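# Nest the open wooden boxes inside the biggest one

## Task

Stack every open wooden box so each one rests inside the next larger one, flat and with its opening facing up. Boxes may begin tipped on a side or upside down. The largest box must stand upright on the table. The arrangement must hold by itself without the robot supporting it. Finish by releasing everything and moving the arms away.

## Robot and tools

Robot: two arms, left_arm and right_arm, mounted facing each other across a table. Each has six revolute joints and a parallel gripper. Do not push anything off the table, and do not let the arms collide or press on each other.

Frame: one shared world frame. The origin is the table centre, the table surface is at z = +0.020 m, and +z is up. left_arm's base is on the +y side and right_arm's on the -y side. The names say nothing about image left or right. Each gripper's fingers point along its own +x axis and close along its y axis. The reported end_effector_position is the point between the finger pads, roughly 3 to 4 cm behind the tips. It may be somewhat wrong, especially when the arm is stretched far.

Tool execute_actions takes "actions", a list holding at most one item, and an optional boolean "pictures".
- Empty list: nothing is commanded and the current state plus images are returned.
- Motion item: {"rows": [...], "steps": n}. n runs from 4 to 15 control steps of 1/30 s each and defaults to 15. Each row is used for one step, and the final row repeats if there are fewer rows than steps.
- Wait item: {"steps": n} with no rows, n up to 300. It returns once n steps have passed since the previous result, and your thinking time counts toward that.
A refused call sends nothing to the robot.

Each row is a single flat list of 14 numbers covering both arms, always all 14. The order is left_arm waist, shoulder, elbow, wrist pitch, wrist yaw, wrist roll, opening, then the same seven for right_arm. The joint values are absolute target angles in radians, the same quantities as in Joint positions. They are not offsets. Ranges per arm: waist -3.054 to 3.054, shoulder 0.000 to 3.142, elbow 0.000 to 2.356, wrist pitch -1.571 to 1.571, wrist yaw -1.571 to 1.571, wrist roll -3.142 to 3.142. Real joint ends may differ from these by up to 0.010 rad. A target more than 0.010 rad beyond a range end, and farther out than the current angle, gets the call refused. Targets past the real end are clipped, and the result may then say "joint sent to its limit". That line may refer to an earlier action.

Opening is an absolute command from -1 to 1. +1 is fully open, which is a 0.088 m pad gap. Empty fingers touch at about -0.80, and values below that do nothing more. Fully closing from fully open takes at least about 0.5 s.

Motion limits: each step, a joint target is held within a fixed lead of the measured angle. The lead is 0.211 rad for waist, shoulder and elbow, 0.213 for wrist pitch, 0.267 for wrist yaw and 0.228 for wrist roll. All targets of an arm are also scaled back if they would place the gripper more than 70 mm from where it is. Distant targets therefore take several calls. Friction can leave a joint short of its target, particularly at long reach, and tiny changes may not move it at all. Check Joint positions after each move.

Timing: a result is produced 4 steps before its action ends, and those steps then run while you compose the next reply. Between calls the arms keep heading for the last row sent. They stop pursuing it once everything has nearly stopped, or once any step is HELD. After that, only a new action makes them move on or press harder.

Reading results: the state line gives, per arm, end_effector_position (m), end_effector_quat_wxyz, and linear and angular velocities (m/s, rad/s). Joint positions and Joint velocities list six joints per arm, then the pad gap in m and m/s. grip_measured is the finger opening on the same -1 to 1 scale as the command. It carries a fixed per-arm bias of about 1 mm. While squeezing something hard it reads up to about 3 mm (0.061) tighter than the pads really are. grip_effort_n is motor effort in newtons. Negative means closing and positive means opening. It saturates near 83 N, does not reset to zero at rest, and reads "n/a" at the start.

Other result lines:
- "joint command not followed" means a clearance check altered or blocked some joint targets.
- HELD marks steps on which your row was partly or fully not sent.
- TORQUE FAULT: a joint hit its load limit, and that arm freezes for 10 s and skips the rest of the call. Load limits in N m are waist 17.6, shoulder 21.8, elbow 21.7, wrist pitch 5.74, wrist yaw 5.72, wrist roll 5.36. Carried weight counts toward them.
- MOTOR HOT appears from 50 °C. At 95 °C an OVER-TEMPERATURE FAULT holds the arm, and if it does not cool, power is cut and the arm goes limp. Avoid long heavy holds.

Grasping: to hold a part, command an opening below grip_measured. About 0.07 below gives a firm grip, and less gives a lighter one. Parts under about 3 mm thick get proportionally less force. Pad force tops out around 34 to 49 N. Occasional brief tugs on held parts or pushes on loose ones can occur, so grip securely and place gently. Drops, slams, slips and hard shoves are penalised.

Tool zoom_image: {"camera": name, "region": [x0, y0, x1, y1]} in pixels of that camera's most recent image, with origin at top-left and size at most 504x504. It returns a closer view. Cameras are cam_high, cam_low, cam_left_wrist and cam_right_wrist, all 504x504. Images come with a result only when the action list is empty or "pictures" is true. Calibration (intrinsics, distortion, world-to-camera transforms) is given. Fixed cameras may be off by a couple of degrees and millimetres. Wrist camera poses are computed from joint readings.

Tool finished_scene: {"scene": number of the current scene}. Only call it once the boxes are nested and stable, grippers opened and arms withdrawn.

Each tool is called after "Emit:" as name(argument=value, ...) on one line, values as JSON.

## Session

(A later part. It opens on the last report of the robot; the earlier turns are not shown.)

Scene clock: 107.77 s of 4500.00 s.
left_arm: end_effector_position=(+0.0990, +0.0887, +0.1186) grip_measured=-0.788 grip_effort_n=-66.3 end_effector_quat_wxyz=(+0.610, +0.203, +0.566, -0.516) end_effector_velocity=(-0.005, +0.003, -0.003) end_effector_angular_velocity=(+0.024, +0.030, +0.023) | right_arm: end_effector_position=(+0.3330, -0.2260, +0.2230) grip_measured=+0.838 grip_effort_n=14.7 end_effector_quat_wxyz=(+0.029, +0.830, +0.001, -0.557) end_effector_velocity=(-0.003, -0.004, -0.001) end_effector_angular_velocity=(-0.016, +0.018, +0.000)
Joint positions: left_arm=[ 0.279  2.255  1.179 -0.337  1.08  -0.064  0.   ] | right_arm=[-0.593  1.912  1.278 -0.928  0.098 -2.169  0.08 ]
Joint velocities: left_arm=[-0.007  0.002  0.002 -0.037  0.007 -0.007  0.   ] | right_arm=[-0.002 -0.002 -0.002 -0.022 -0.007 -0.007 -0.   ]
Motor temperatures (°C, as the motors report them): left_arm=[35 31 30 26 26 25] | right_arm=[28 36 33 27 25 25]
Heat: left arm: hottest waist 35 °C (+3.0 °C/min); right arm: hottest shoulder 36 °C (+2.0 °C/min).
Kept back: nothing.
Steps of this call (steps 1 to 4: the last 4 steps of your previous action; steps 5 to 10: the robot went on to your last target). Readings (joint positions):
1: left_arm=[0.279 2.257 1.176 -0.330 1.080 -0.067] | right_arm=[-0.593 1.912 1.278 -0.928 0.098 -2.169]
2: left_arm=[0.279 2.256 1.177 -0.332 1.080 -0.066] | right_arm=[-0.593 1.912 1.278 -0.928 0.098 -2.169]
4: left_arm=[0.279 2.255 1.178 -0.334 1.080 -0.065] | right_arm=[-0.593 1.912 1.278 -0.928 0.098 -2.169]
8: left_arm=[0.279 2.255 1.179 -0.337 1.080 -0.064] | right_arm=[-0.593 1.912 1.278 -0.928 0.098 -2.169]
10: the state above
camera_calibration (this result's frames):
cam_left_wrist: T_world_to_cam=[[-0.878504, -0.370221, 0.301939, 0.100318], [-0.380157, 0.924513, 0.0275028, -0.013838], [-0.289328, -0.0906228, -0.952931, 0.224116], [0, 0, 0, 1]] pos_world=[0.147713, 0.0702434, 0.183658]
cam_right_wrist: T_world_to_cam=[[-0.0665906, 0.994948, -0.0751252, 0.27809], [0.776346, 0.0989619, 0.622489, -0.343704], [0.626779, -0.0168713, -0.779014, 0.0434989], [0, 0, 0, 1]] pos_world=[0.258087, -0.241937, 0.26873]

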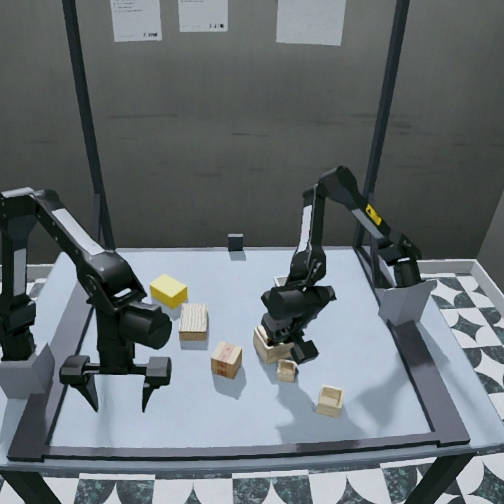

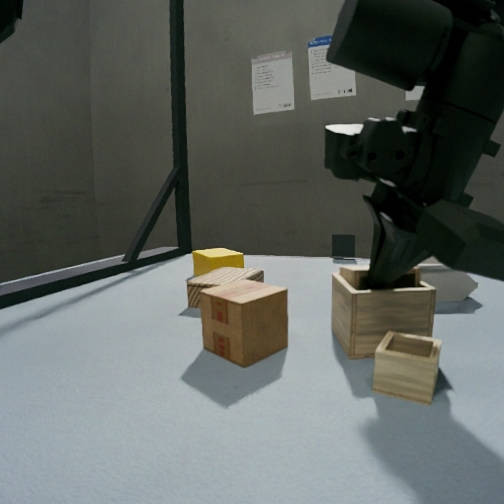

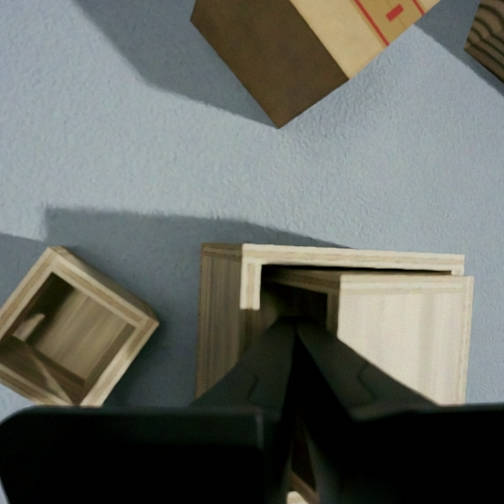

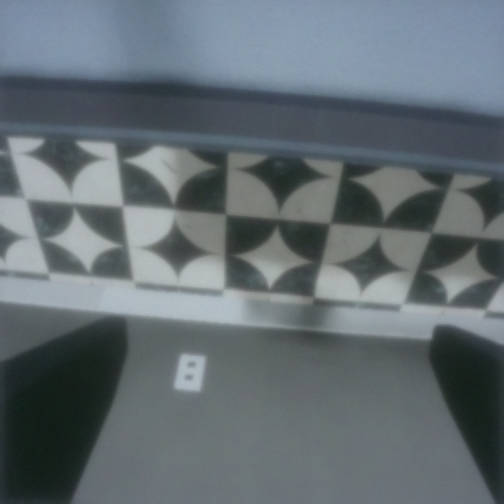

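B is rotating up. Continue.

Emit:
execute_actions(actions=[{"rows":[[0.279,2.24,1.19,-0.36,1.08,-0.052,-0.8,-0.593,1.912,1.278,-0.928,0.098,-2.169,0.84],[0.279,2.235,1.198,-0.38,1.08,-0.042,-0.8,-0.593,1.912,1.278,-0.928,0.098,-2.169,0.84],[0.279,2.23,1.206,-0.4,1.08,-0.032,-0.8,-0.593,1.912,1.278,-0.928,0.098,-2.169,0.84],[0.279,2.225,1.214,-0.42,1.08,-0.022,-0.8,-0.593,1.912,1.278,-0.928,0.098,-2.169,0.84],[0.279,2.22,1.222,-0.44,1.08,-0.012,-0.8,-0.593,1.912,1.278,-0.928,0.098,-2.169,0.84],[0.279,2.215,1.23,-0.46,1.08,-0.002,-0.8,-0.593,1.912,1.278,-0.928,0.098,-2.169,0.84]],"steps":15}])

Emit:
execute_actions(actions=[{"steps":10}], pictures=true)

Scene clock: 108.33 s of 4500.00 s.
left_arm: end_effector_position=(+0.0905, +0.0851, +0.1289) grip_measured=-0.788 grip_effort_n=-66.3 end_effector_quat_wxyz=(+0.603, +0.212, +0.568, -0.518) end_effector_velocity=(-0.014, -0.019, +0.027) end_effector_angular_velocity=(-0.017, -0.037, -0.060) | right_arm: end_effector_position=(+0.3330, -0.2260, +0.2230) grip_measured=+0.838 grip_effort_n=15.1 end_effector_quat_wxyz=(+0.029, +0.830, +0.001, -0.557) end_effector_velocity=(-0.003, -0.001, -0.001) end_effector_angular_velocity=(+0.003, +0.023, +0.006)
Joint positions: left_arm=[ 0.279  2.231  1.218 -0.443  1.08  -0.012  0.   ] | right_arm=[-0.593  1.912  1.278 -0.928  0.098 -2.169  0.08 ]
Joint velocities: left_arm=[-0.002 -0.061  0.071 -0.11  -0.007  0.051 -0.   ] | right_arm=[-0.002 -0.002 -0.002 -0.007 -0.022 -0.007 -0.   ]
Motor temperatures (°C, as the motors report them): left_arm=[35 31 30 26 26 25] | right_arm=[28 36 33 27 25 25]
Heat: left arm: hottest waist 35 °C (+3.0 °C/min); right arm: hottest shoulder 36 °C (+2.0 °C/min).
Steps of this call (steps 1 to 6: the robot went on to your last target; steps 7 to 17: the first 11 steps of this action). Readings (joint positions):
7: left_arm=[0.279 2.255 1.180 -0.340 1.080 -0.062] | right_arm=[-0.593 1.912 1.278 -0.928 0.098 -2.169]
8: left_arm=[0.279 2.255 1.181 -0.347 1.080 -0.059] | right_arm=[-0.593 1.912 1.278 -0.928 0.098 -2.169]
10: left_arm=[0.279 2.253 1.187 -0.370 1.080 -0.049] | right_arm=[-0.593 1.912 1.278 -0.928 0.098 -2.169]
14: left_arm=[0.279 2.241 1.207 -0.425 1.080 -0.022] | right_arm=[-0.593 1.912 1.278 -0.928 0.098 -2.169]
17: the state above

Scene clock: 108.67 s of 4500.00 s.
left_arm: end_effector_position=(+0.0894, +0.0849, +0.1301) grip_measured=-0.788 grip_effort_n=-66.3 end_effector_quat_wxyz=(+0.602, +0.213, +0.569, -0.517) end_effector_velocity=(-0.002, +0.003, -0.002) end_effector_angular_velocity=(+0.019, +0.008, +0.021) | right_arm: end_effector_position=(+0.3330, -0.2260, +0.2230) grip_measured=+0.838 grip_effort_n=14.7 end_effector_quat_wxyz=(+0.029, +0.830, +0.001, -0.557) end_effector_velocity=(-0.001, -0.006, -0.000) end_effector_angular_velocity=(-0.024, +0.005, -0.002)
Joint positions: left_arm=[ 0.279  2.229  1.222 -0.457  1.08  -0.006  0.   ] | right_arm=[-0.593  1.912  1.278 -0.928  0.098 -2.169  0.08 ]
Joint velocities: left_arm=[-0.002 -0.002 -0.002 -0.022 -0.007 -0.007 -0.   ] | right_arm=[-0.002 -0.002 -0.002 -0.022  0.007 -0.007 -0.   ]
Motor temperatures (°C, as the motors report them): left_arm=[35 31 30 26 26 25] | right_arm=[28 36 33 27 25 25]
Heat: left arm: hottest waist 35 °C (+3.0 °C/min); right arm: hottest shoulder 36 °C (+2.0 °C/min).
Kept back: nothing.
Steps of this call (steps 1 to 4: the last 4 steps of your previous action; steps 5 to 10: the robot went on to your last target). Readings (joint positions):
1: left_arm=[0.279 2.230 1.220 -0.446 1.080 -0.011] | right_arm=[-0.593 1.912 1.278 -0.928 0.098 -2.169]
2: left_arm=[0.279 2.229 1.221 -0.449 1.080 -0.009] | right_arm=[-0.593 1.912 1.278 -0.928 0.098 -2.169]
4: left_arm=[0.279 2.229 1.221 -0.452 1.080 -0.008] | right_arm=[-0.593 1.912 1.278 -0.928 0.098 -2.169]
8: left_arm=[0.279 2.229 1.222 -0.456 1.080 -0.006] | right_arm=[-0.593 1.912 1.278 -0.928 0.098 -2.169]
10: the state above
camera_calibration (this result's frames):
cam_left_wrist: T_world_to_cam=[[-0.884874, -0.358147, 0.297874, 0.0870299], [-0.361519, 0.931242, 0.0457327, -0.0189369], [-0.293772, -0.0672195, -0.953509, 0.230478], [0, 0, 0, 1]] pos_world=[0.137872, 0.0642969, 0.194705]
cam_right_wrist: T_world_to_cam=[[-0.0665906, 0.994948, -0.0751252, 0.27809], [0.776346, 0.0989619, 0.622489, -0.343704], [0.626779, -0.0168713, -0.779014, 0.0434989], [0, 0, 0, 1]] pos_world=[0.258087, -0.241937, 0.26873]

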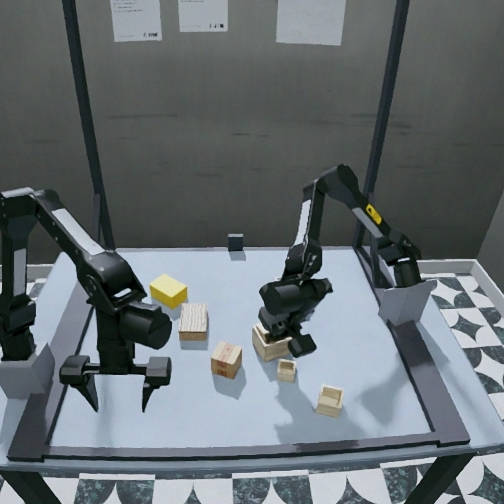

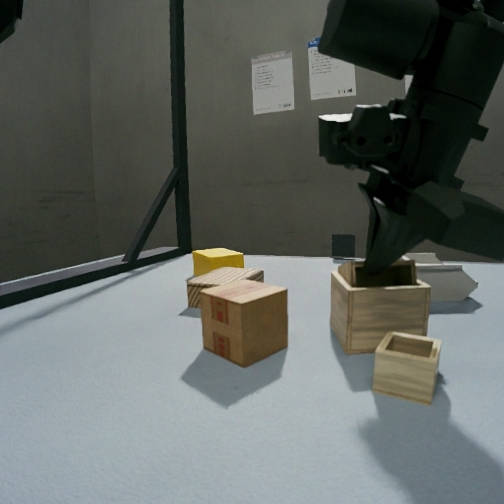

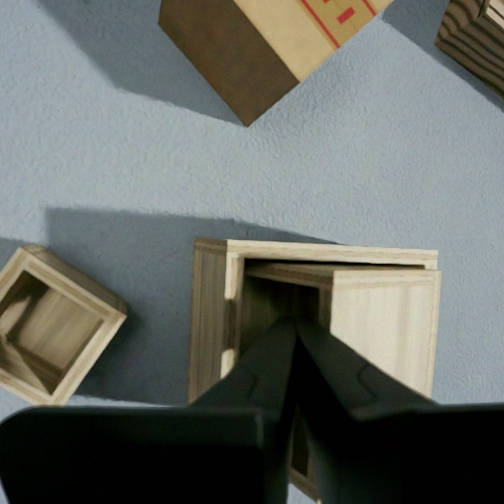

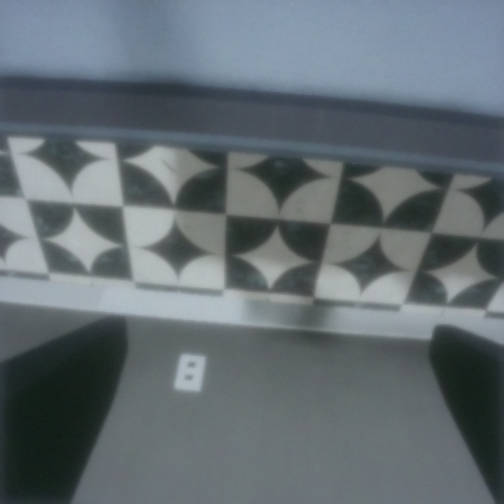

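Emit:
execute_actions(actions=[{"rows":[[0.274,2.215,1.228,-0.47,1.08,0.0,-0.8,-0.593,1.912,1.278,-0.928,0.098,-2.169,0.84],[0.269,2.21,1.234,-0.485,1.08,0.008,-0.8,-0.593,1.912,1.278,-0.928,0.098,-2.169,0.84],[0.264,2.205,1.24,-0.5,1.08,0.016,-0.8,-0.593,1.912,1.278,-0.928,0.098,-2.169,0.84],[0.259,2.2,1.246,-0.515,1.08,0.024,-0.8,-0.593,1.912,1.278,-0.928,0.098,-2.169,0.84],[0.254,2.195,1.252,-0.53,1.08,0.032,-0.8,-0.593,1.912,1.278,-0.928,0.098,-2.169,0.84],[0.249,2.19,1.258,-0.545,1.08,0.04,-0.8,-0.593,1.912,1.278,-0.928,0.098,-2.169,0.84]],"steps":15}])

Emit:
execute_actions(actions=[{"steps":10}], pictures=true)

Scene clock: 109.23 s of 4500.00 s.
left_arm: end_effector_position=(+0.0734, +0.0804, +0.1312) grip_measured=-0.788 grip_effort_n=-66.3 end_effector_quat_wxyz=(+0.588, +0.230, +0.574, -0.521) end_effector_velocity=(-0.027, -0.020, +0.009) end_effector_angular_velocity=(+0.014, -0.036, -0.087) | right_arm: end_effector_position=(+0.3330, -0.2260, +0.2230) grip_measured=+0.838 grip_effort_n=15.6 end_effector_quat_wxyz=(+0.029, +0.830, +0.001, -0.557) end_effector_velocity=(-0.003, -0.005, -0.001) end_effector_angular_velocity=(-0.031, +0.006, +0.016)
Joint positions: left_arm=[ 0.25   2.207  1.247 -0.532  1.08   0.032  0.   ] | right_arm=[-0.593  1.912  1.278 -0.928  0.098 -2.169  0.08 ]
Joint velocities: left_arm=[-0.056 -0.061  0.051 -0.066 -0.022  0.022  0.   ] | right_arm=[ 0.002 -0.002 -0.002 -0.022  0.007 -0.022 -0.   ]
Motor temperatures (°C, as the motors report them): left_arm=[35 31 30 26 26 25] | right_arm=[28 36 33 27 25 25]
Heat: left arm: hottest waist 35 °C (+3.0 °C/min); right arm: hottest shoulder 36 °C (+2.0 °C/min).
Steps of this call (steps 1 to 6: the robot went on to your last target; steps 7 to 17: the first 11 steps of this action). Readings (joint positions):
7: left_arm=[0.279 2.229 1.222 -0.459 1.080 -0.005] | right_arm=[-0.593 1.912 1.278 -0.928 0.098 -2.169]
8: left_arm=[0.279 2.229 1.223 -0.462 1.080 -0.003] | right_arm=[-0.593 1.912 1.278 -0.928 0.098 -2.169]
10: left_arm=[0.276 2.227 1.226 -0.479 1.080 0.004] | right_arm=[-0.593 1.912 1.278 -0.928 0.098 -2.169]
14: left_arm=[0.261 2.215 1.239 -0.519 1.080 0.025] | right_arm=[-0.593 1.912 1.278 -0.928 0.098 -2.169]
17: the state above

Scene clock: 109.57 s of 4500.00 s.
left_arm: end_effector_position=(+0.0720, +0.0802, +0.1317) grip_measured=-0.788 grip_effort_n=-66.3 end_effector_quat_wxyz=(+0.587, +0.231, +0.575, -0.521) end_effector_velocity=(-0.001, +0.001, +0.001) end_effector_angular_velocity=(+0.001, +0.012, +0.012) | right_arm: end_effector_position=(+0.3330, -0.2260, +0.2230) grip_measured=+0.838 grip_effort_n=15.6 end_effector_quat_wxyz=(+0.029, +0.830, +0.001, -0.557) end_effector_velocity=(-0.001, +0.004, +0.002) end_effector_angular_velocity=(+0.023, +0.010, +0.012)
Joint positions: left_arm=[ 0.249  2.204  1.25  -0.542  1.08   0.037  0.   ] | right_arm=[-0.593  1.912  1.278 -0.928  0.098 -2.169  0.08 ]
Joint velocities: left_arm=[ 0.002 -0.002 -0.002 -0.007  0.007 -0.007 -0.   ] | right_arm=[-0.002 -0.007  0.002  0.007 -0.022 -0.007 -0.   ]
Motor temperatures (°C, as the motors report them): left_arm=[35 31 30 26 26 25] | right_arm=[28 36 33 27 25 25]
Heat: left arm: hottest waist 35 °C (+3.0 °C/min); right arm: hottest shoulder 36 °C (+2.0 °C/min).
Kept back: nothing.
Steps of this call (steps 1 to 4: the last 4 steps of your previous action; steps 5 to 10: the robot went on to your last target). Readings (joint positions):
1: left_arm=[0.249 2.205 1.248 -0.535 1.080 0.033] | right_arm=[-0.593 1.912 1.278 -0.928 0.098 -2.169]
2: left_arm=[0.249 2.204 1.249 -0.536 1.080 0.034] | right_arm=[-0.593 1.912 1.278 -0.928 0.098 -2.169]
4: left_arm=[0.249 2.204 1.250 -0.539 1.080 0.035] | right_arm=[-0.593 1.912 1.278 -0.928 0.098 -2.169]
8: left_arm=[0.249 2.204 1.250 -0.541 1.080 0.036] | right_arm=[-0.593 1.912 1.278 -0.928 0.098 -2.169]
10: the state above
camera_calibration (this result's frames):
cam_left_wrist: T_world_to_cam=[[-0.896072, -0.331796, 0.294901, 0.0685656], [-0.323967, 0.942966, 0.0765514, -0.0285872], [-0.303481, -0.0269426, -0.952456, 0.223914], [0, 0, 0, 1]] pos_world=[0.120132, 0.0557394, 0.195236]
cam_right_wrist: T_world_to_cam=[[-0.0665906, 0.994948, -0.0751252, 0.27809], [0.776346, 0.0989619, 0.622489, -0.343704], [0.626779, -0.0168713, -0.779014, 0.0434989], [0, 0, 0, 1]] pos_world=[0.258087, -0.241937, 0.26873]

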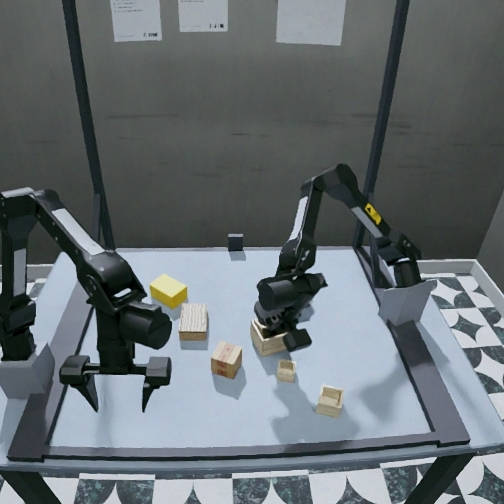

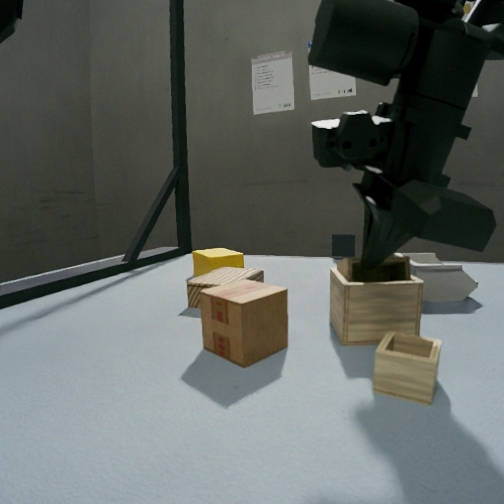

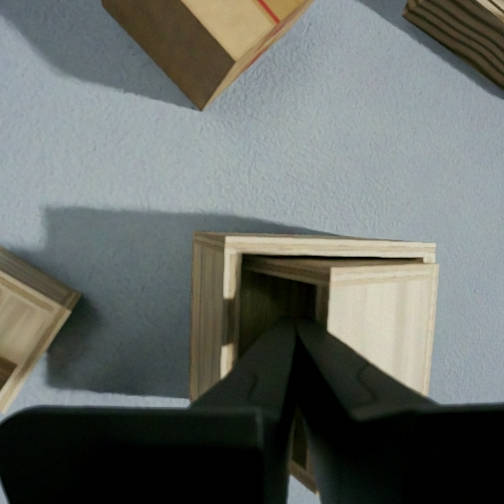

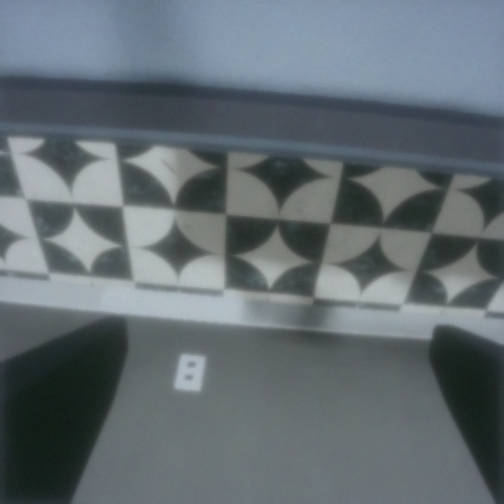

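Emit:
execute_actions(actions=[{"rows":[[0.249,2.204,1.25,-0.542,1.08,0.037,-0.2,-0.593,1.912,1.278,-0.928,0.098,-2.169,0.84]],"steps":15}])

Emit:
execute_actions(actions=[{"steps":10}], pictures=true)

Scene clock: 110.13 s of 4500.00 s.
left_arm: end_effector_position=(+0.0720, +0.0801, +0.1318) grip_measured=-0.238 grip_effort_n=16.0 end_effector_quat_wxyz=(+0.586, +0.231, +0.575, -0.522) end_effector_velocity=(-0.002, +0.002, -0.001) end_effector_angular_velocity=(+0.019, +0.010, +0.031) | right_arm: end_effector_position=(+0.3330, -0.2260, +0.2230) grip_measured=+0.838 grip_effort_n=15.1 end_effector_quat_wxyz=(+0.029, +0.830, +0.001, -0.557) end_effector_velocity=(-0.001, -0.002, -0.000) end_effector_angular_velocity=(-0.010, +0.011, +0.017)
Joint positions: left_arm=[ 0.249  2.204  1.25  -0.543  1.08   0.037  0.027] | right_arm=[-0.593  1.912  1.278 -0.928  0.098 -2.169  0.08 ]
Joint velocities: left_arm=[-0.002 -0.002  0.002 -0.022 -0.007 -0.022  0.013] | right_arm=[-0.002 -0.002 -0.002 -0.007 -0.007 -0.022 -0.   ]
Motor temperatures (°C, as the motors report them): left_arm=[35 31 30 26 26 25] | right_arm=[28 36 33 27 25 25]
Heat: left arm: hottest waist 35 °C (+3.0 °C/min); right arm: hottest shoulder 36 °C (+2.0 °C/min).
Steps of this call (steps 1 to 6: the robot went on to your last target; steps 7 to 17: the first 11 steps of this action). Readings (joint positions):
7: left_arm=[0.249 2.204 1.250 -0.543 1.080 0.037] | right_arm=[-0.593 1.912 1.278 -0.928 0.098 -2.169]
8: left_arm=[0.249 2.204 1.250 -0.543 1.080 0.037] | right_arm=[-0.593 1.912 1.278 -0.928 0.098 -2.169]
10: left_arm=[0.249 2.204 1.250 -0.543 1.080 0.037] | right_arm=[-0.593 1.912 1.278 -0.928 0.098 -2.169]
14: left_arm=[0.249 2.204 1.250 -0.543 1.080 0.037] | right_arm=[-0.593 1.912 1.278 -0.928 0.098 -2.169]
17: the state above

Scene clock: 110.47 s of 4500.00 s.
left_arm: end_effector_position=(+0.0720, +0.0801, +0.1318) grip_measured=-0.205 grip_effort_n=16.0 end_effector_quat_wxyz=(+0.586, +0.231, +0.575, -0.522) end_effector_velocity=(+0.001, +0.002, -0.002) end_effector_angular_velocity=(+0.018, -0.012, +0.014) | right_arm: end_effector_position=(+0.3330, -0.2260, +0.2230) grip_measured=+0.838 grip_effort_n=15.6 end_effector_quat_wxyz=(+0.029, +0.830, +0.001, -0.557) end_effector_velocity=(+0.002, -0.004, -0.001) end_effector_angular_velocity=(-0.014, +0.000, -0.004)
Joint positions: left_arm=[ 0.249  2.204  1.25  -0.543  1.08   0.037  0.029] | right_arm=[-0.593  1.912  1.278 -0.928  0.098 -2.169  0.08 ]
Joint velocities: left_arm=[-0.002 -0.002 -0.002 -0.007 -0.022 -0.007  0.001] | right_arm=[-0.007  0.002 -0.002 -0.007  0.007 -0.007 -0.   ]
Motor temperatures (°C, as the motors report them): left_arm=[35 31 30 26 26 25] | right_arm=[28 36 33 27 25 25]
Heat: left arm: hottest waist 35 °C (+3.0 °C/min); right arm: hottest shoulder 36 °C (+2.0 °C/min).
Kept back: nothing.
Steps of this call (steps 1 to 4: the last 4 steps of your previous action; steps 5 to 10: the robot went on to your last target). Readings (joint positions):
1: left_arm=[0.249 2.204 1.250 -0.543 1.080 0.037] | right_arm=[-0.593 1.912 1.278 -0.928 0.098 -2.169]
2: left_arm=[0.249 2.204 1.250 -0.543 1.080 0.037] | right_arm=[-0.593 1.912 1.278 -0.928 0.098 -2.169]
4: left_arm=[0.249 2.204 1.250 -0.543 1.080 0.037] | right_arm=[-0.593 1.912 1.278 -0.928 0.098 -2.169]
8: left_arm=[0.249 2.204 1.250 -0.543 1.080 0.037] | right_arm=[-0.593 1.912 1.278 -0.928 0.098 -2.169]
10: the state above
camera_calibration (this result's frames):
cam_left_wrist: T_world_to_cam=[[-0.896226, -0.33146, 0.294809, 0.0685078], [-0.323648, 0.943085, 0.0764349, -0.0285474], [-0.303365, -0.0269111, -0.952494, 0.223963], [0, 0, 0, 1]] pos_world=[0.120102, 0.0556573, 0.195309]
cam_right_wrist: T_world_to_cam=[[-0.0665906, 0.994948, -0.0751252, 0.27809], [0.776346, 0.0989619, 0.622489, -0.343704], [0.626779, -0.0168713, -0.779014, 0.0434989], [0, 0, 0, 1]] pos_world=[0.258087, -0.241937, 0.26873]

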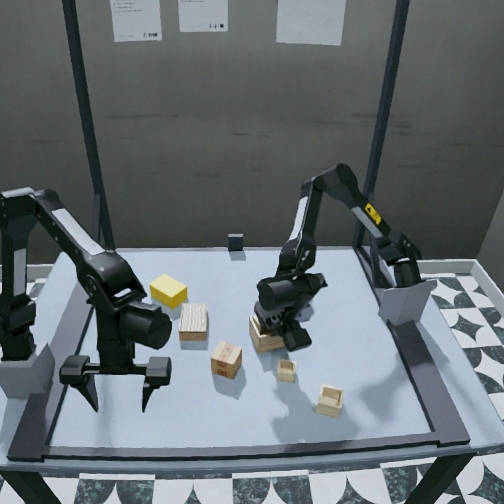

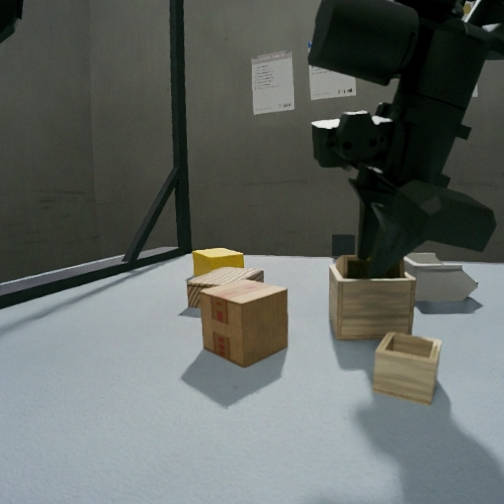

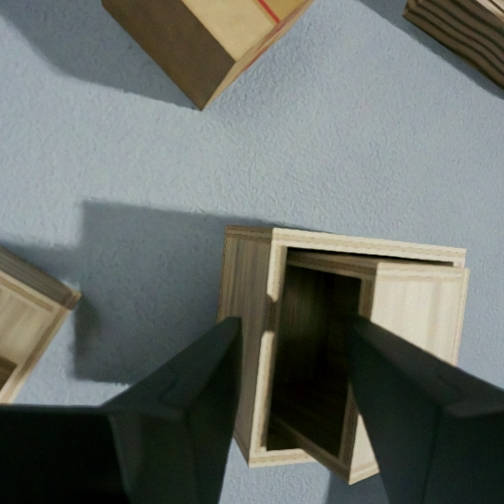

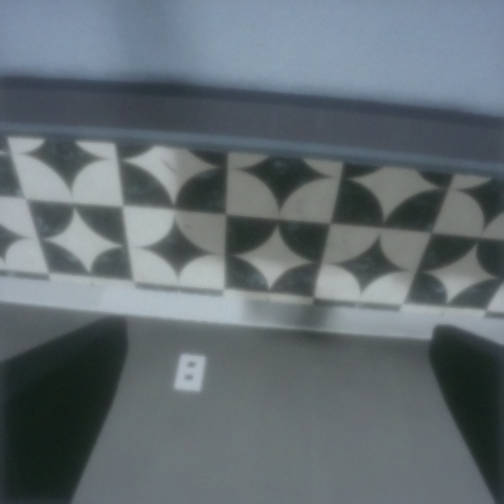

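Emit:
execute_actions(actions=[{"rows":[[0.27,2.19,1.27,-0.6,1.085,0.065,-0.8,-0.593,1.912,1.278,-0.928,0.098,-2.169,0.84],[0.29,2.18,1.29,-0.65,1.09,0.09,-0.8,-0.593,1.912,1.278,-0.928,0.098,-2.169,0.84],[0.29,2.18,1.29,-0.65,1.09,0.09,-0.8,-0.593,1.912,1.278,-0.928,0.098,-2.169,0.84],[0.29,2.18,1.29,-0.65,1.09,0.09,-0.8,-0.593,1.912,1.278,-0.928,0.098,-2.169,0.84],[0.29,2.18,1.29,-0.65,1.09,0.09,-0.8,-0.593,1.912,1.278,-0.928,0.098,-2.169,0.84],[0.29,2.18,1.29,-0.65,1.09,0.09,-0.8,-0.593,1.912,1.278,-0.928,0.098,-2.169,0.84],[0.44,2.18,1.29,-0.65,1.2,0.09,-0.8,-0.593,1.912,1.278,-0.928,0.098,-2.169,0.84],[0.44,2.18,1.29,-0.65,1.2,0.09,-0.8,-0.593,1.912,1.278,-0.928,0.098,-2.169,0.84],[0.44,2.18,1.29,-0.65,1.36,0.09,-0.8,-0.593,1.912,1.278,-0.928,0.098,-2.169,0.84]],"steps":15}])

Emit:
execute_actions(actions=[{"steps":20}], pictures=true)

Scene clock: 111.43 s of 4500.00 s.
left_arm: end_effector_position=(+0.0841, +0.0839, +0.1846) grip_measured=-0.763 grip_effort_n=-18.8 end_effector_quat_wxyz=(+0.584, +0.138, +0.574, -0.557) end_effector_velocity=(+0.101, +0.023, +0.281) end_effector_angular_velocity=(-0.980, +0.446, +0.307) | right_arm: end_effector_position=(+0.3330, -0.2260, +0.2230) grip_measured=+0.838 grip_effort_n=15.6 end_effector_quat_wxyz=(+0.029, +0.830, +0.001, -0.557) end_effector_velocity=(-0.002, +0.002, +0.001) end_effector_angular_velocity=(+0.013, +0.013, +0.025)
Joint positions: left_arm=[ 0.388  2.196  1.28  -0.641  1.244  0.083  0.002] | right_arm=[-0.593  1.912  1.278 -0.928  0.098 -2.169  0.08 ]
Joint velocities: left_arm=[ 0.75  -0.037  0.037 -0.037  0.842  0.007 -0.013] | right_arm=[-0.002 -0.007 -0.002  0.007 -0.022 -0.022 -0.   ]
Motor temperatures (°C, as the motors report them): left_arm=[35 32 30 26 26 25] | right_arm=[28 36 33 27 25 25]
Heat: left arm: hottest waist 35 °C (+3.0 °C/min); right arm: hottest shoulder 36 °C (+2.0 °C/min).
Steps of this call (steps 1 to 15: the robot went on to your last target; steps 16 to 18: nothing new was sent; steps 19 to 29: the first 11 steps of this action). Readings (joint positions):
19: left_arm=[0.249 2.204 1.251 -0.547 1.080 0.039] | right_arm=[-0.593 1.912 1.278 -0.928 0.098 -2.169]
20: left_arm=[0.251 2.204 1.255 -0.566 1.080 0.047] | right_arm=[-0.593 1.912 1.278 -0.928 0.098 -2.169]
22: left_arm=[0.262 2.204 1.264 -0.603 1.081 0.064] | right_arm=[-0.593 1.912 1.278 -0.928 0.098 -2.169]
26: left_arm=[0.302 2.198 1.276 -0.634 1.125 0.079] | right_arm=[-0.593 1.912 1.278 -0.928 0.098 -2.169]
29: the state above

Scene clock: 112.10 s of 4500.00 s.
left_arm: end_effector_position=(+0.0835, +0.0825, +0.2085) grip_measured=-0.788 grip_effort_n=-65.8 end_effector_quat_wxyz=(+0.570, +0.090, +0.566, -0.589) end_effector_velocity=(-0.002, +0.002, -0.002) end_effector_angular_velocity=(+0.019, +0.013, +0.019) | right_arm: end_effector_position=(+0.3330, -0.2260, +0.2230) grip_measured=+0.838 grip_effort_n=14.7 end_effector_quat_wxyz=(+0.029, +0.830, +0.001, -0.557) end_effector_velocity=(-0.002, -0.002, +0.001) end_effector_angular_velocity=(-0.000, +0.008, +0.005)
Joint positions: left_arm=[ 0.436  2.191  1.283 -0.649  1.355  0.087  0.   ] | right_arm=[-0.593  1.912  1.278 -0.928  0.098 -2.169  0.08 ]
Joint velocities: left_arm=[-0.002 -0.002 -0.002 -0.022 -0.007 -0.007  0.   ] | right_arm=[-0.002 -0.007 -0.002 -0.007 -0.007 -0.007 -0.   ]
Motor temperatures (°C, as the motors report them): left_arm=[35 32 30 26 26 25] | right_arm=[28 36 33 27 25 25]
Heat: left arm: hottest waist 35 °C (+3.0 °C/min); right arm: hottest shoulder 36 °C (+2.0 °C/min).
Kept back: nothing.
Steps of this call (steps 1 to 4: the last 4 steps of your previous action; steps 5 to 20: the robot went on to your last target). Readings (joint positions):
1: left_arm=[0.410 2.195 1.281 -0.642 1.270 0.084] | right_arm=[-0.593 1.912 1.278 -0.928 0.098 -2.169]
2: left_arm=[0.426 2.194 1.282 -0.643 1.290 0.085] | right_arm=[-0.593 1.912 1.278 -0.928 0.098 -2.169]
4: left_arm=[0.439 2.192 1.283 -0.646 1.318 0.086] | right_arm=[-0.593 1.912 1.278 -0.928 0.098 -2.169]
8: left_arm=[0.437 2.191 1.283 -0.648 1.343 0.086] | right_arm=[-0.593 1.912 1.278 -0.928 0.098 -2.169]
20: the state above
camera_calibration (this result's frames):
cam_left_wrist: T_world_to_cam=[[-0.798361, -0.282804, 0.531641, -0.00456816], [-0.384017, 0.919148, -0.0877389, 0.00828482], [-0.463844, -0.274207, -0.842413, 0.3115], [0, 0, 0, 1]] pos_world=[0.144022, 0.0765085, 0.265567]
cam_right_wrist: T_world_to_cam=[[-0.0665906, 0.994948, -0.0751252, 0.27809], [0.776346, 0.0989619, 0.622489, -0.343704], [0.626779, -0.0168713, -0.779014, 0.0434989], [0, 0, 0, 1]] pos_world=[0.258087, -0.241937, 0.26873]

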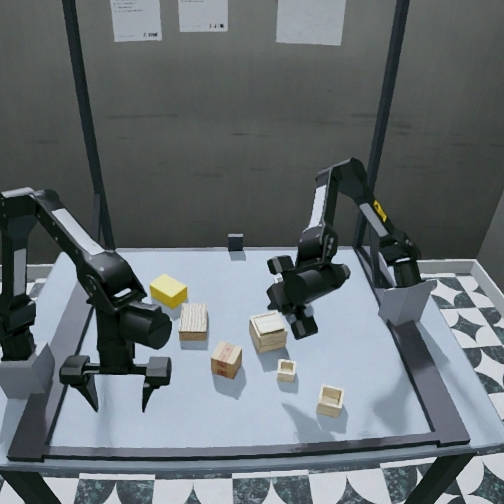

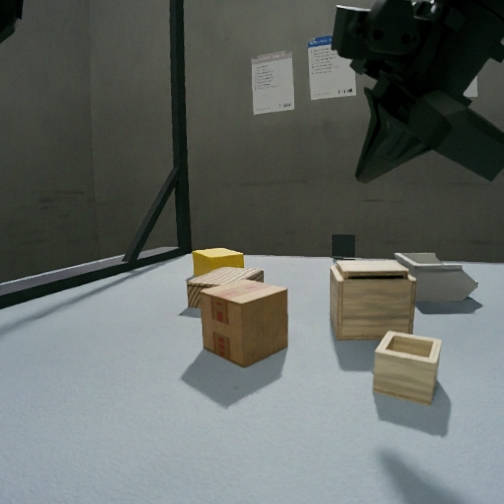

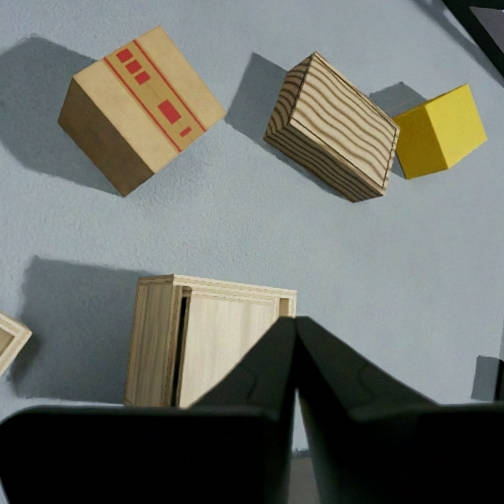

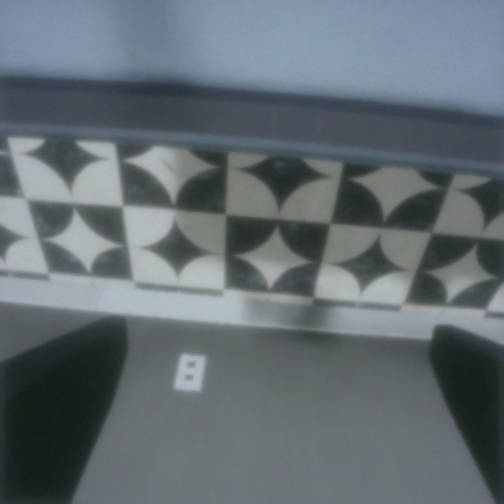

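Emit:
execute_actions(actions=[{"rows":[[0.39,2.21,1.21,-0.51,1.345,0.02,-0.8,-0.593,1.912,1.278,-0.928,0.098,-2.169,0.84],[0.39,2.21,1.21,-0.51,1.345,0.02,-0.8,-0.593,1.912,1.278,-0.928,0.098,-2.169,0.84],[0.39,2.21,1.21,-0.51,1.345,0.02,-0.8,-0.593,1.912,1.278,-0.928,0.098,-2.169,0.84],[0.35,2.225,1.145,-0.39,1.338,-0.035,-0.8,-0.593,1.912,1.278,-0.928,0.098,-2.169,0.84],[0.35,2.225,1.145,-0.39,1.338,-0.035,-0.8,-0.593,1.912,1.278,-0.928,0.098,-2.169,0.84],[0.35,2.225,1.145,-0.39,1.338,-0.035,-0.8,-0.593,1.912,1.278,-0.928,0.098,-2.169,0.84],[0.31,2.245,1.085,-0.27,1.33,-0.09,-0.8,-0.593,1.912,1.278,-0.928,0.098,-2.169,0.84]],"steps":15}])

Emit:
execute_actions(actions=[{"steps":15}], pictures=true)

Scene clock: 112.83 s of 4500.00 s.
left_arm: end_effector_position=(+0.0711, +0.0943, +0.1414) grip_measured=-0.788 grip_effort_n=-66.3 end_effector_quat_wxyz=(+0.548, +0.114, +0.593, -0.578) end_effector_velocity=(-0.033, +0.057, -0.156) end_effector_angular_velocity=(+0.283, +0.147, +0.028) | right_arm: end_effector_position=(+0.3330, -0.2260, +0.2230) grip_measured=+0.838 grip_effort_n=15.1 end_effector_quat_wxyz=(+0.029, +0.830, +0.001, -0.557) end_effector_velocity=(-0.003, -0.004, -0.001) end_effector_angular_velocity=(-0.016, +0.018, +0.000)
Joint positions: left_arm=[ 0.321  2.23   1.117 -0.332  1.336 -0.06   0.   ] | right_arm=[-0.593  1.912  1.278 -0.928  0.098 -2.169  0.08 ]
Joint velocities: left_arm=[-0.247  0.154 -0.31   0.418 -0.051 -0.212 -0.   ] | right_arm=[-0.002 -0.002 -0.002 -0.022 -0.007 -0.007 -0.   ]
Motor temperatures (°C, as the motors report them): left_arm=[35 32 30 26 26 25] | right_arm=[28 36 33 27 25 25]
Heat: left arm: hottest waist 35 °C (+3.0 °C/min); right arm: hottest shoulder 36 °C (+2.0 °C/min).
Steps of this call (steps 1 to 11: the robot went on to your last target; steps 12 to 22: the first 11 steps of this action). Readings (joint positions):
12: left_arm=[0.435 2.191 1.278 -0.634 1.356 0.081] | right_arm=[-0.593 1.912 1.278 -0.928 0.098 -2.169]
13: left_arm=[0.431 2.191 1.266 -0.602 1.356 0.069] | right_arm=[-0.593 1.912 1.278 -0.928 0.098 -2.169]
15: left_arm=[0.414 2.193 1.241 -0.549 1.354 0.042] | right_arm=[-0.593 1.912 1.278 -0.928 0.098 -2.169]
19: left_arm=[0.358 2.210 1.162 -0.402 1.343 -0.025] | right_arm=[-0.593 1.912 1.278 -0.928 0.098 -2.169]
22: the state above

Scene clock: 113.33 s of 4500.00 s.
left_arm: end_effector_position=(+0.0707, +0.0969, +0.1332) grip_measured=-0.788 grip_effort_n=-66.3 end_effector_quat_wxyz=(+0.547, +0.117, +0.594, -0.578) end_effector_velocity=(-0.003, +0.002, -0.001) end_effector_angular_velocity=(+0.008, +0.015, +0.004) | right_arm: end_effector_position=(+0.3330, -0.2260, +0.2230) grip_measured=+0.838 grip_effort_n=14.7 end_effector_quat_wxyz=(+0.029, +0.830, +0.001, -0.557) end_effector_velocity=(+0.000, -0.007, +0.000) end_effector_angular_velocity=(-0.022, +0.006, -0.007)
Joint positions: left_arm=[ 0.31   2.237  1.091 -0.273  1.333 -0.086  0.   ] | right_arm=[-0.593  1.912  1.278 -0.928  0.098 -2.169  0.08 ]
Joint velocities: left_arm=[-0.002 -0.002 -0.002 -0.022  0.007  0.007 -0.   ] | right_arm=[-0.007 -0.002 -0.002 -0.022  0.007 -0.007 -0.   ]
Motor temperatures (°C, as the motors report them): left_arm=[35 32 30 26 26 25] | right_arm=[28 36 33 27 25 25]
Heat: left arm: hottest waist 35 °C (+3.0 °C/min); right arm: hottest shoulder 36 °C (+2.0 °C/min).
Kept back: nothing.
Steps of this call (steps 1 to 4: the last 4 steps of your previous action; steps 5 to 15: the robot went on to your last target). Readings (joint positions):
1: left_arm=[0.315 2.234 1.109 -0.319 1.335 -0.067] | right_arm=[-0.593 1.912 1.278 -0.928 0.098 -2.169]
2: left_arm=[0.312 2.236 1.102 -0.308 1.334 -0.072] | right_arm=[-0.593 1.912 1.278 -0.928 0.098 -2.169]
4: left_arm=[0.310 2.237 1.097 -0.292 1.334 -0.078] | right_arm=[-0.593 1.912 1.278 -0.928 0.098 -2.169]
8: left_arm=[0.310 2.237 1.094 -0.278 1.334 -0.084] | right_arm=[-0.593 1.912 1.278 -0.928 0.098 -2.169]
15: the state above
camera_calibration (this result's frames):
cam_left_wrist: T_world_to_cam=[[-0.797079, -0.293196, 0.527922, 0.0307647], [-0.347807, 0.937556, -0.00443685, -0.0319168], [-0.493655, -0.187152, -0.849281, 0.24063], [0, 0, 0, 1]] pos_world=[0.132209, 0.0839781, 0.187979]
cam_right_wrist: T_world_to_cam=[[-0.0665906, 0.994948, -0.0751252, 0.27809], [0.776346, 0.0989619, 0.622489, -0.343704], [0.626779, -0.0168713, -0.779014, 0.0434989], [0, 0, 0, 1]] pos_world=[0.258087, -0.241937, 0.26873]

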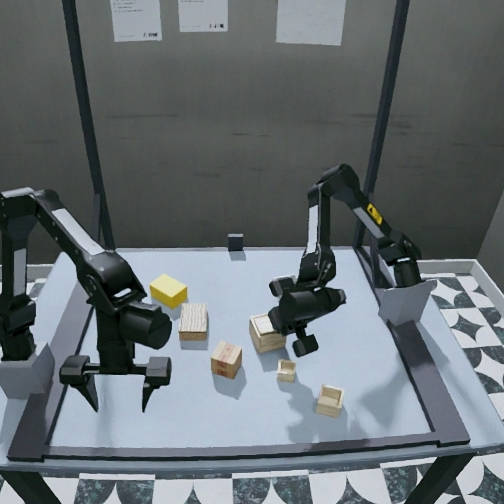

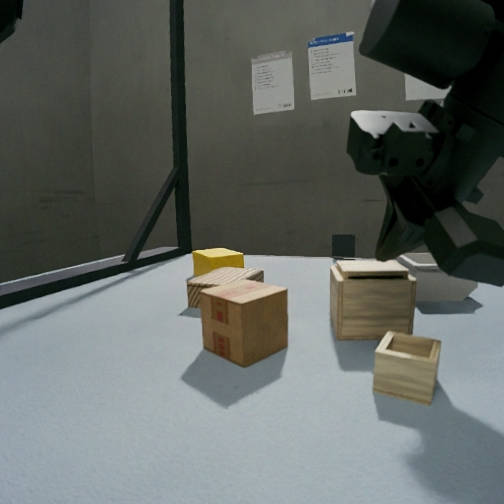

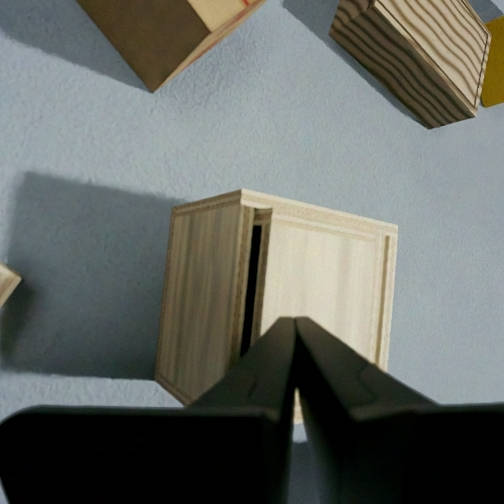

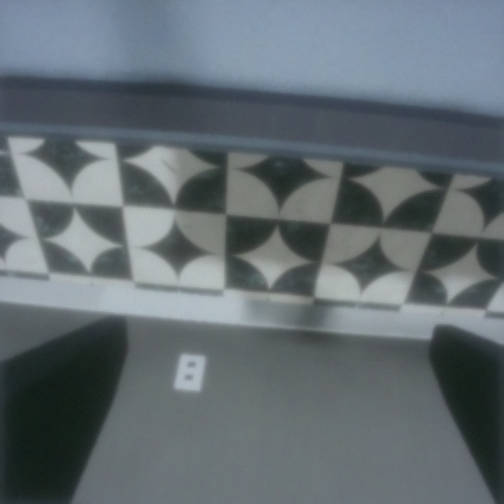

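Emit:
execute_actions(actions=[{"rows":[[0.33,2.24,1.091,-0.273,1.333,-0.086,-0.8,-0.593,1.912,1.278,-0.928,0.098,-2.169,0.84],[0.33,2.24,1.091,-0.273,1.333,-0.086,-0.8,-0.593,1.912,1.278,-0.928,0.098,-2.169,0.84],[0.33,2.24,1.091,-0.273,1.333,-0.086,-0.8,-0.593,1.912,1.278,-0.928,0.098,-2.169,0.84],[0.33,2.24,1.091,-0.273,1.333,-0.086,-0.8,-0.593,1.912,1.278,-0.928,0.098,-2.169,0.84],[0.315,2.255,1.073,-0.23,1.331,-0.108,-0.8,-0.593,1.912,1.278,-0.928,0.098,-2.169,0.84],[0.315,2.255,1.073,-0.23,1.331,-0.108,-0.8,-0.593,1.912,1.278,-0.928,0.098,-2.169,0.84],[0.302,2.262,1.058,-0.195,1.33,-0.125,-0.8,-0.593,1.912,1.278,-0.928,0.098,-2.169,0.84]],"steps":15}])

Emit:
execute_actions(actions=[{"steps":12}], pictures=true)

Scene clock: 114.00 s of 4500.00 s.
left_arm: end_effector_position=(+0.0732, +0.0993, +0.1278) grip_measured=-0.788 grip_effort_n=-66.3 end_effector_quat_wxyz=(+0.548, +0.115, +0.593, -0.578) end_effector_velocity=(-0.013, +0.020, -0.052) end_effector_angular_velocity=(+0.110, +0.076, +0.029) | right_arm: end_effector_position=(+0.3330, -0.2260, +0.2230) grip_measured=+0.838 grip_effort_n=15.6 end_effector_quat_wxyz=(+0.029, +0.830, +0.001, -0.557) end_effector_velocity=(-0.001, +0.002, -0.000) end_effector_angular_velocity=(+0.006, +0.003, +0.012)
Joint positions: left_arm=[ 0.308  2.247  1.07  -0.215  1.333 -0.114  0.   ] | right_arm=[-0.593  1.912  1.278 -0.928  0.098 -2.169  0.08 ]
Joint velocities: left_arm=[-0.085  0.066 -0.085  0.11  -0.007 -0.081  0.   ] | right_arm=[ 0.002 -0.002 -0.002  0.007 -0.007 -0.007 -0.   ]
Motor temperatures (°C, as the motors report them): left_arm=[35 32 30 26 26 25] | right_arm=[28 36 33 27 25 25]
Heat: left arm: hottest waist 35 °C (+3.0 °C/min); right arm: hottest shoulder 36 °C (+2.0 °C/min).
Steps of this call (steps 1 to 9: the robot went on to your last target; steps 10 to 20: the first 11 steps of this action). Readings (joint positions):
10: left_arm=[0.310 2.237 1.091 -0.272 1.333 -0.087] | right_arm=[-0.593 1.912 1.278 -0.928 0.098 -2.169]
11: left_arm=[0.312 2.237 1.091 -0.272 1.333 -0.087] | right_arm=[-0.593 1.912 1.278 -0.928 0.098 -2.169]
13: left_arm=[0.316 2.237 1.091 -0.272 1.333 -0.087] | right_arm=[-0.593 1.912 1.278 -0.928 0.098 -2.169]
17: left_arm=[0.316 2.241 1.081 -0.235 1.333 -0.103] | right_arm=[-0.593 1.912 1.278 -0.928 0.098 -2.169]
20: the state above

Scene clock: 114.40 s of 4500.00 s.
left_arm: end_effector_position=(+0.0728, +0.1000, +0.1250) grip_measured=-0.788 grip_effort_n=-66.3 end_effector_quat_wxyz=(+0.547, +0.116, +0.594, -0.578) end_effector_velocity=(-0.000, +0.003, -0.003) end_effector_angular_velocity=(+0.028, +0.020, +0.035) | right_arm: end_effector_position=(+0.3330, -0.2260, +0.2230) grip_measured=+0.838 grip_effort_n=15.1 end_effector_quat_wxyz=(+0.029, +0.830, +0.001, -0.557) end_effector_velocity=(-0.000, -0.003, +0.000) end_effector_angular_velocity=(-0.003, +0.010, -0.001)
Joint positions: left_arm=[ 0.303  2.251  1.064 -0.198  1.333 -0.122  0.   ] | right_arm=[-0.593  1.912  1.278 -0.928  0.098 -2.169  0.08 ]
Joint velocities: left_arm=[-0.002  0.002 -0.002 -0.022 -0.007 -0.022  0.   ] | right_arm=[-0.007 -0.002 -0.002 -0.007 -0.007 -0.007 -0.   ]
Motor temperatures (°C, as the motors report them): left_arm=[35 32 30 26 26 25] | right_arm=[28 36 33 27 25 25]
Heat: left arm: hottest waist 35 °C (+3.0 °C/min); right arm: hottest shoulder 36 °C (+2.0 °C/min).
Kept back: nothing.
Steps of this call (steps 1 to 4: the last 4 steps of your previous action; steps 5 to 12: the robot went on to your last target). Readings (joint positions):
1: left_arm=[0.305 2.249 1.068 -0.211 1.333 -0.115] | right_arm=[-0.593 1.912 1.278 -0.928 0.098 -2.169]
2: left_arm=[0.304 2.251 1.066 -0.208 1.333 -0.117] | right_arm=[-0.593 1.912 1.278 -0.928 0.098 -2.169]
4: left_arm=[0.304 2.251 1.065 -0.203 1.333 -0.119] | right_arm=[-0.593 1.912 1.278 -0.928 0.098 -2.169]
8: left_arm=[0.303 2.251 1.064 -0.199 1.333 -0.121] | right_arm=[-0.593 1.912 1.278 -0.928 0.098 -2.169]
12: the state above
camera_calibration (this result's frames):
cam_left_wrist: T_world_to_cam=[[-0.796193, -0.293338, 0.529178, 0.0374359], [-0.348756, 0.937199, -0.00521809, -0.0338801], [-0.494415, -0.188709, -0.848495, 0.235407], [0, 0, 0, 1]] pos_world=[0.134379, 0.0871572, 0.179755]
cam_right_wrist: T_world_to_cam=[[-0.0665906, 0.994948, -0.0751252, 0.27809], [0.776346, 0.0989619, 0.622489, -0.343704], [0.626779, -0.0168713, -0.779014, 0.0434989], [0, 0, 0, 1]] pos_world=[0.258087, -0.241937, 0.26873]

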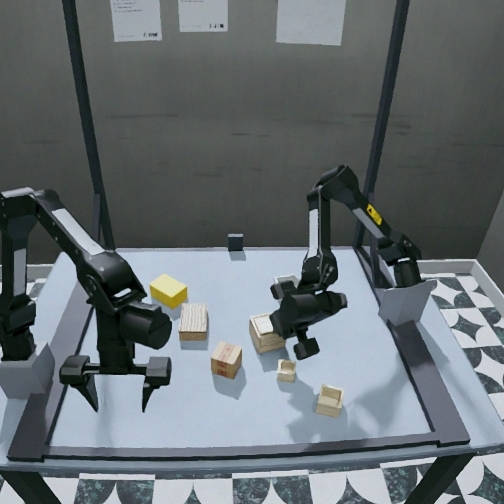

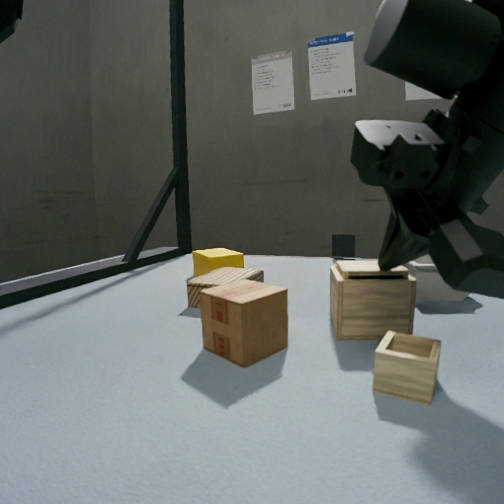

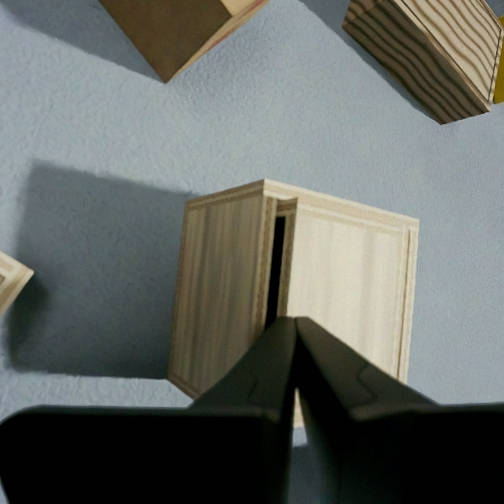

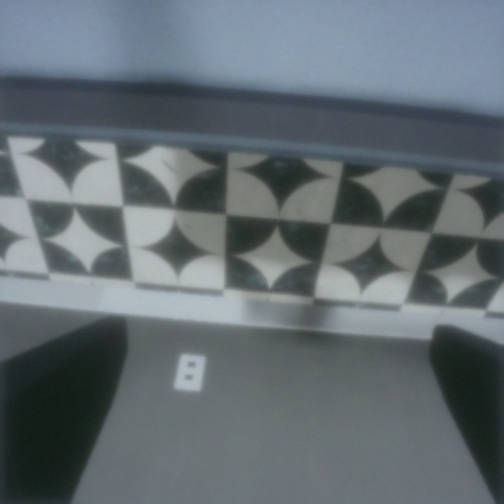

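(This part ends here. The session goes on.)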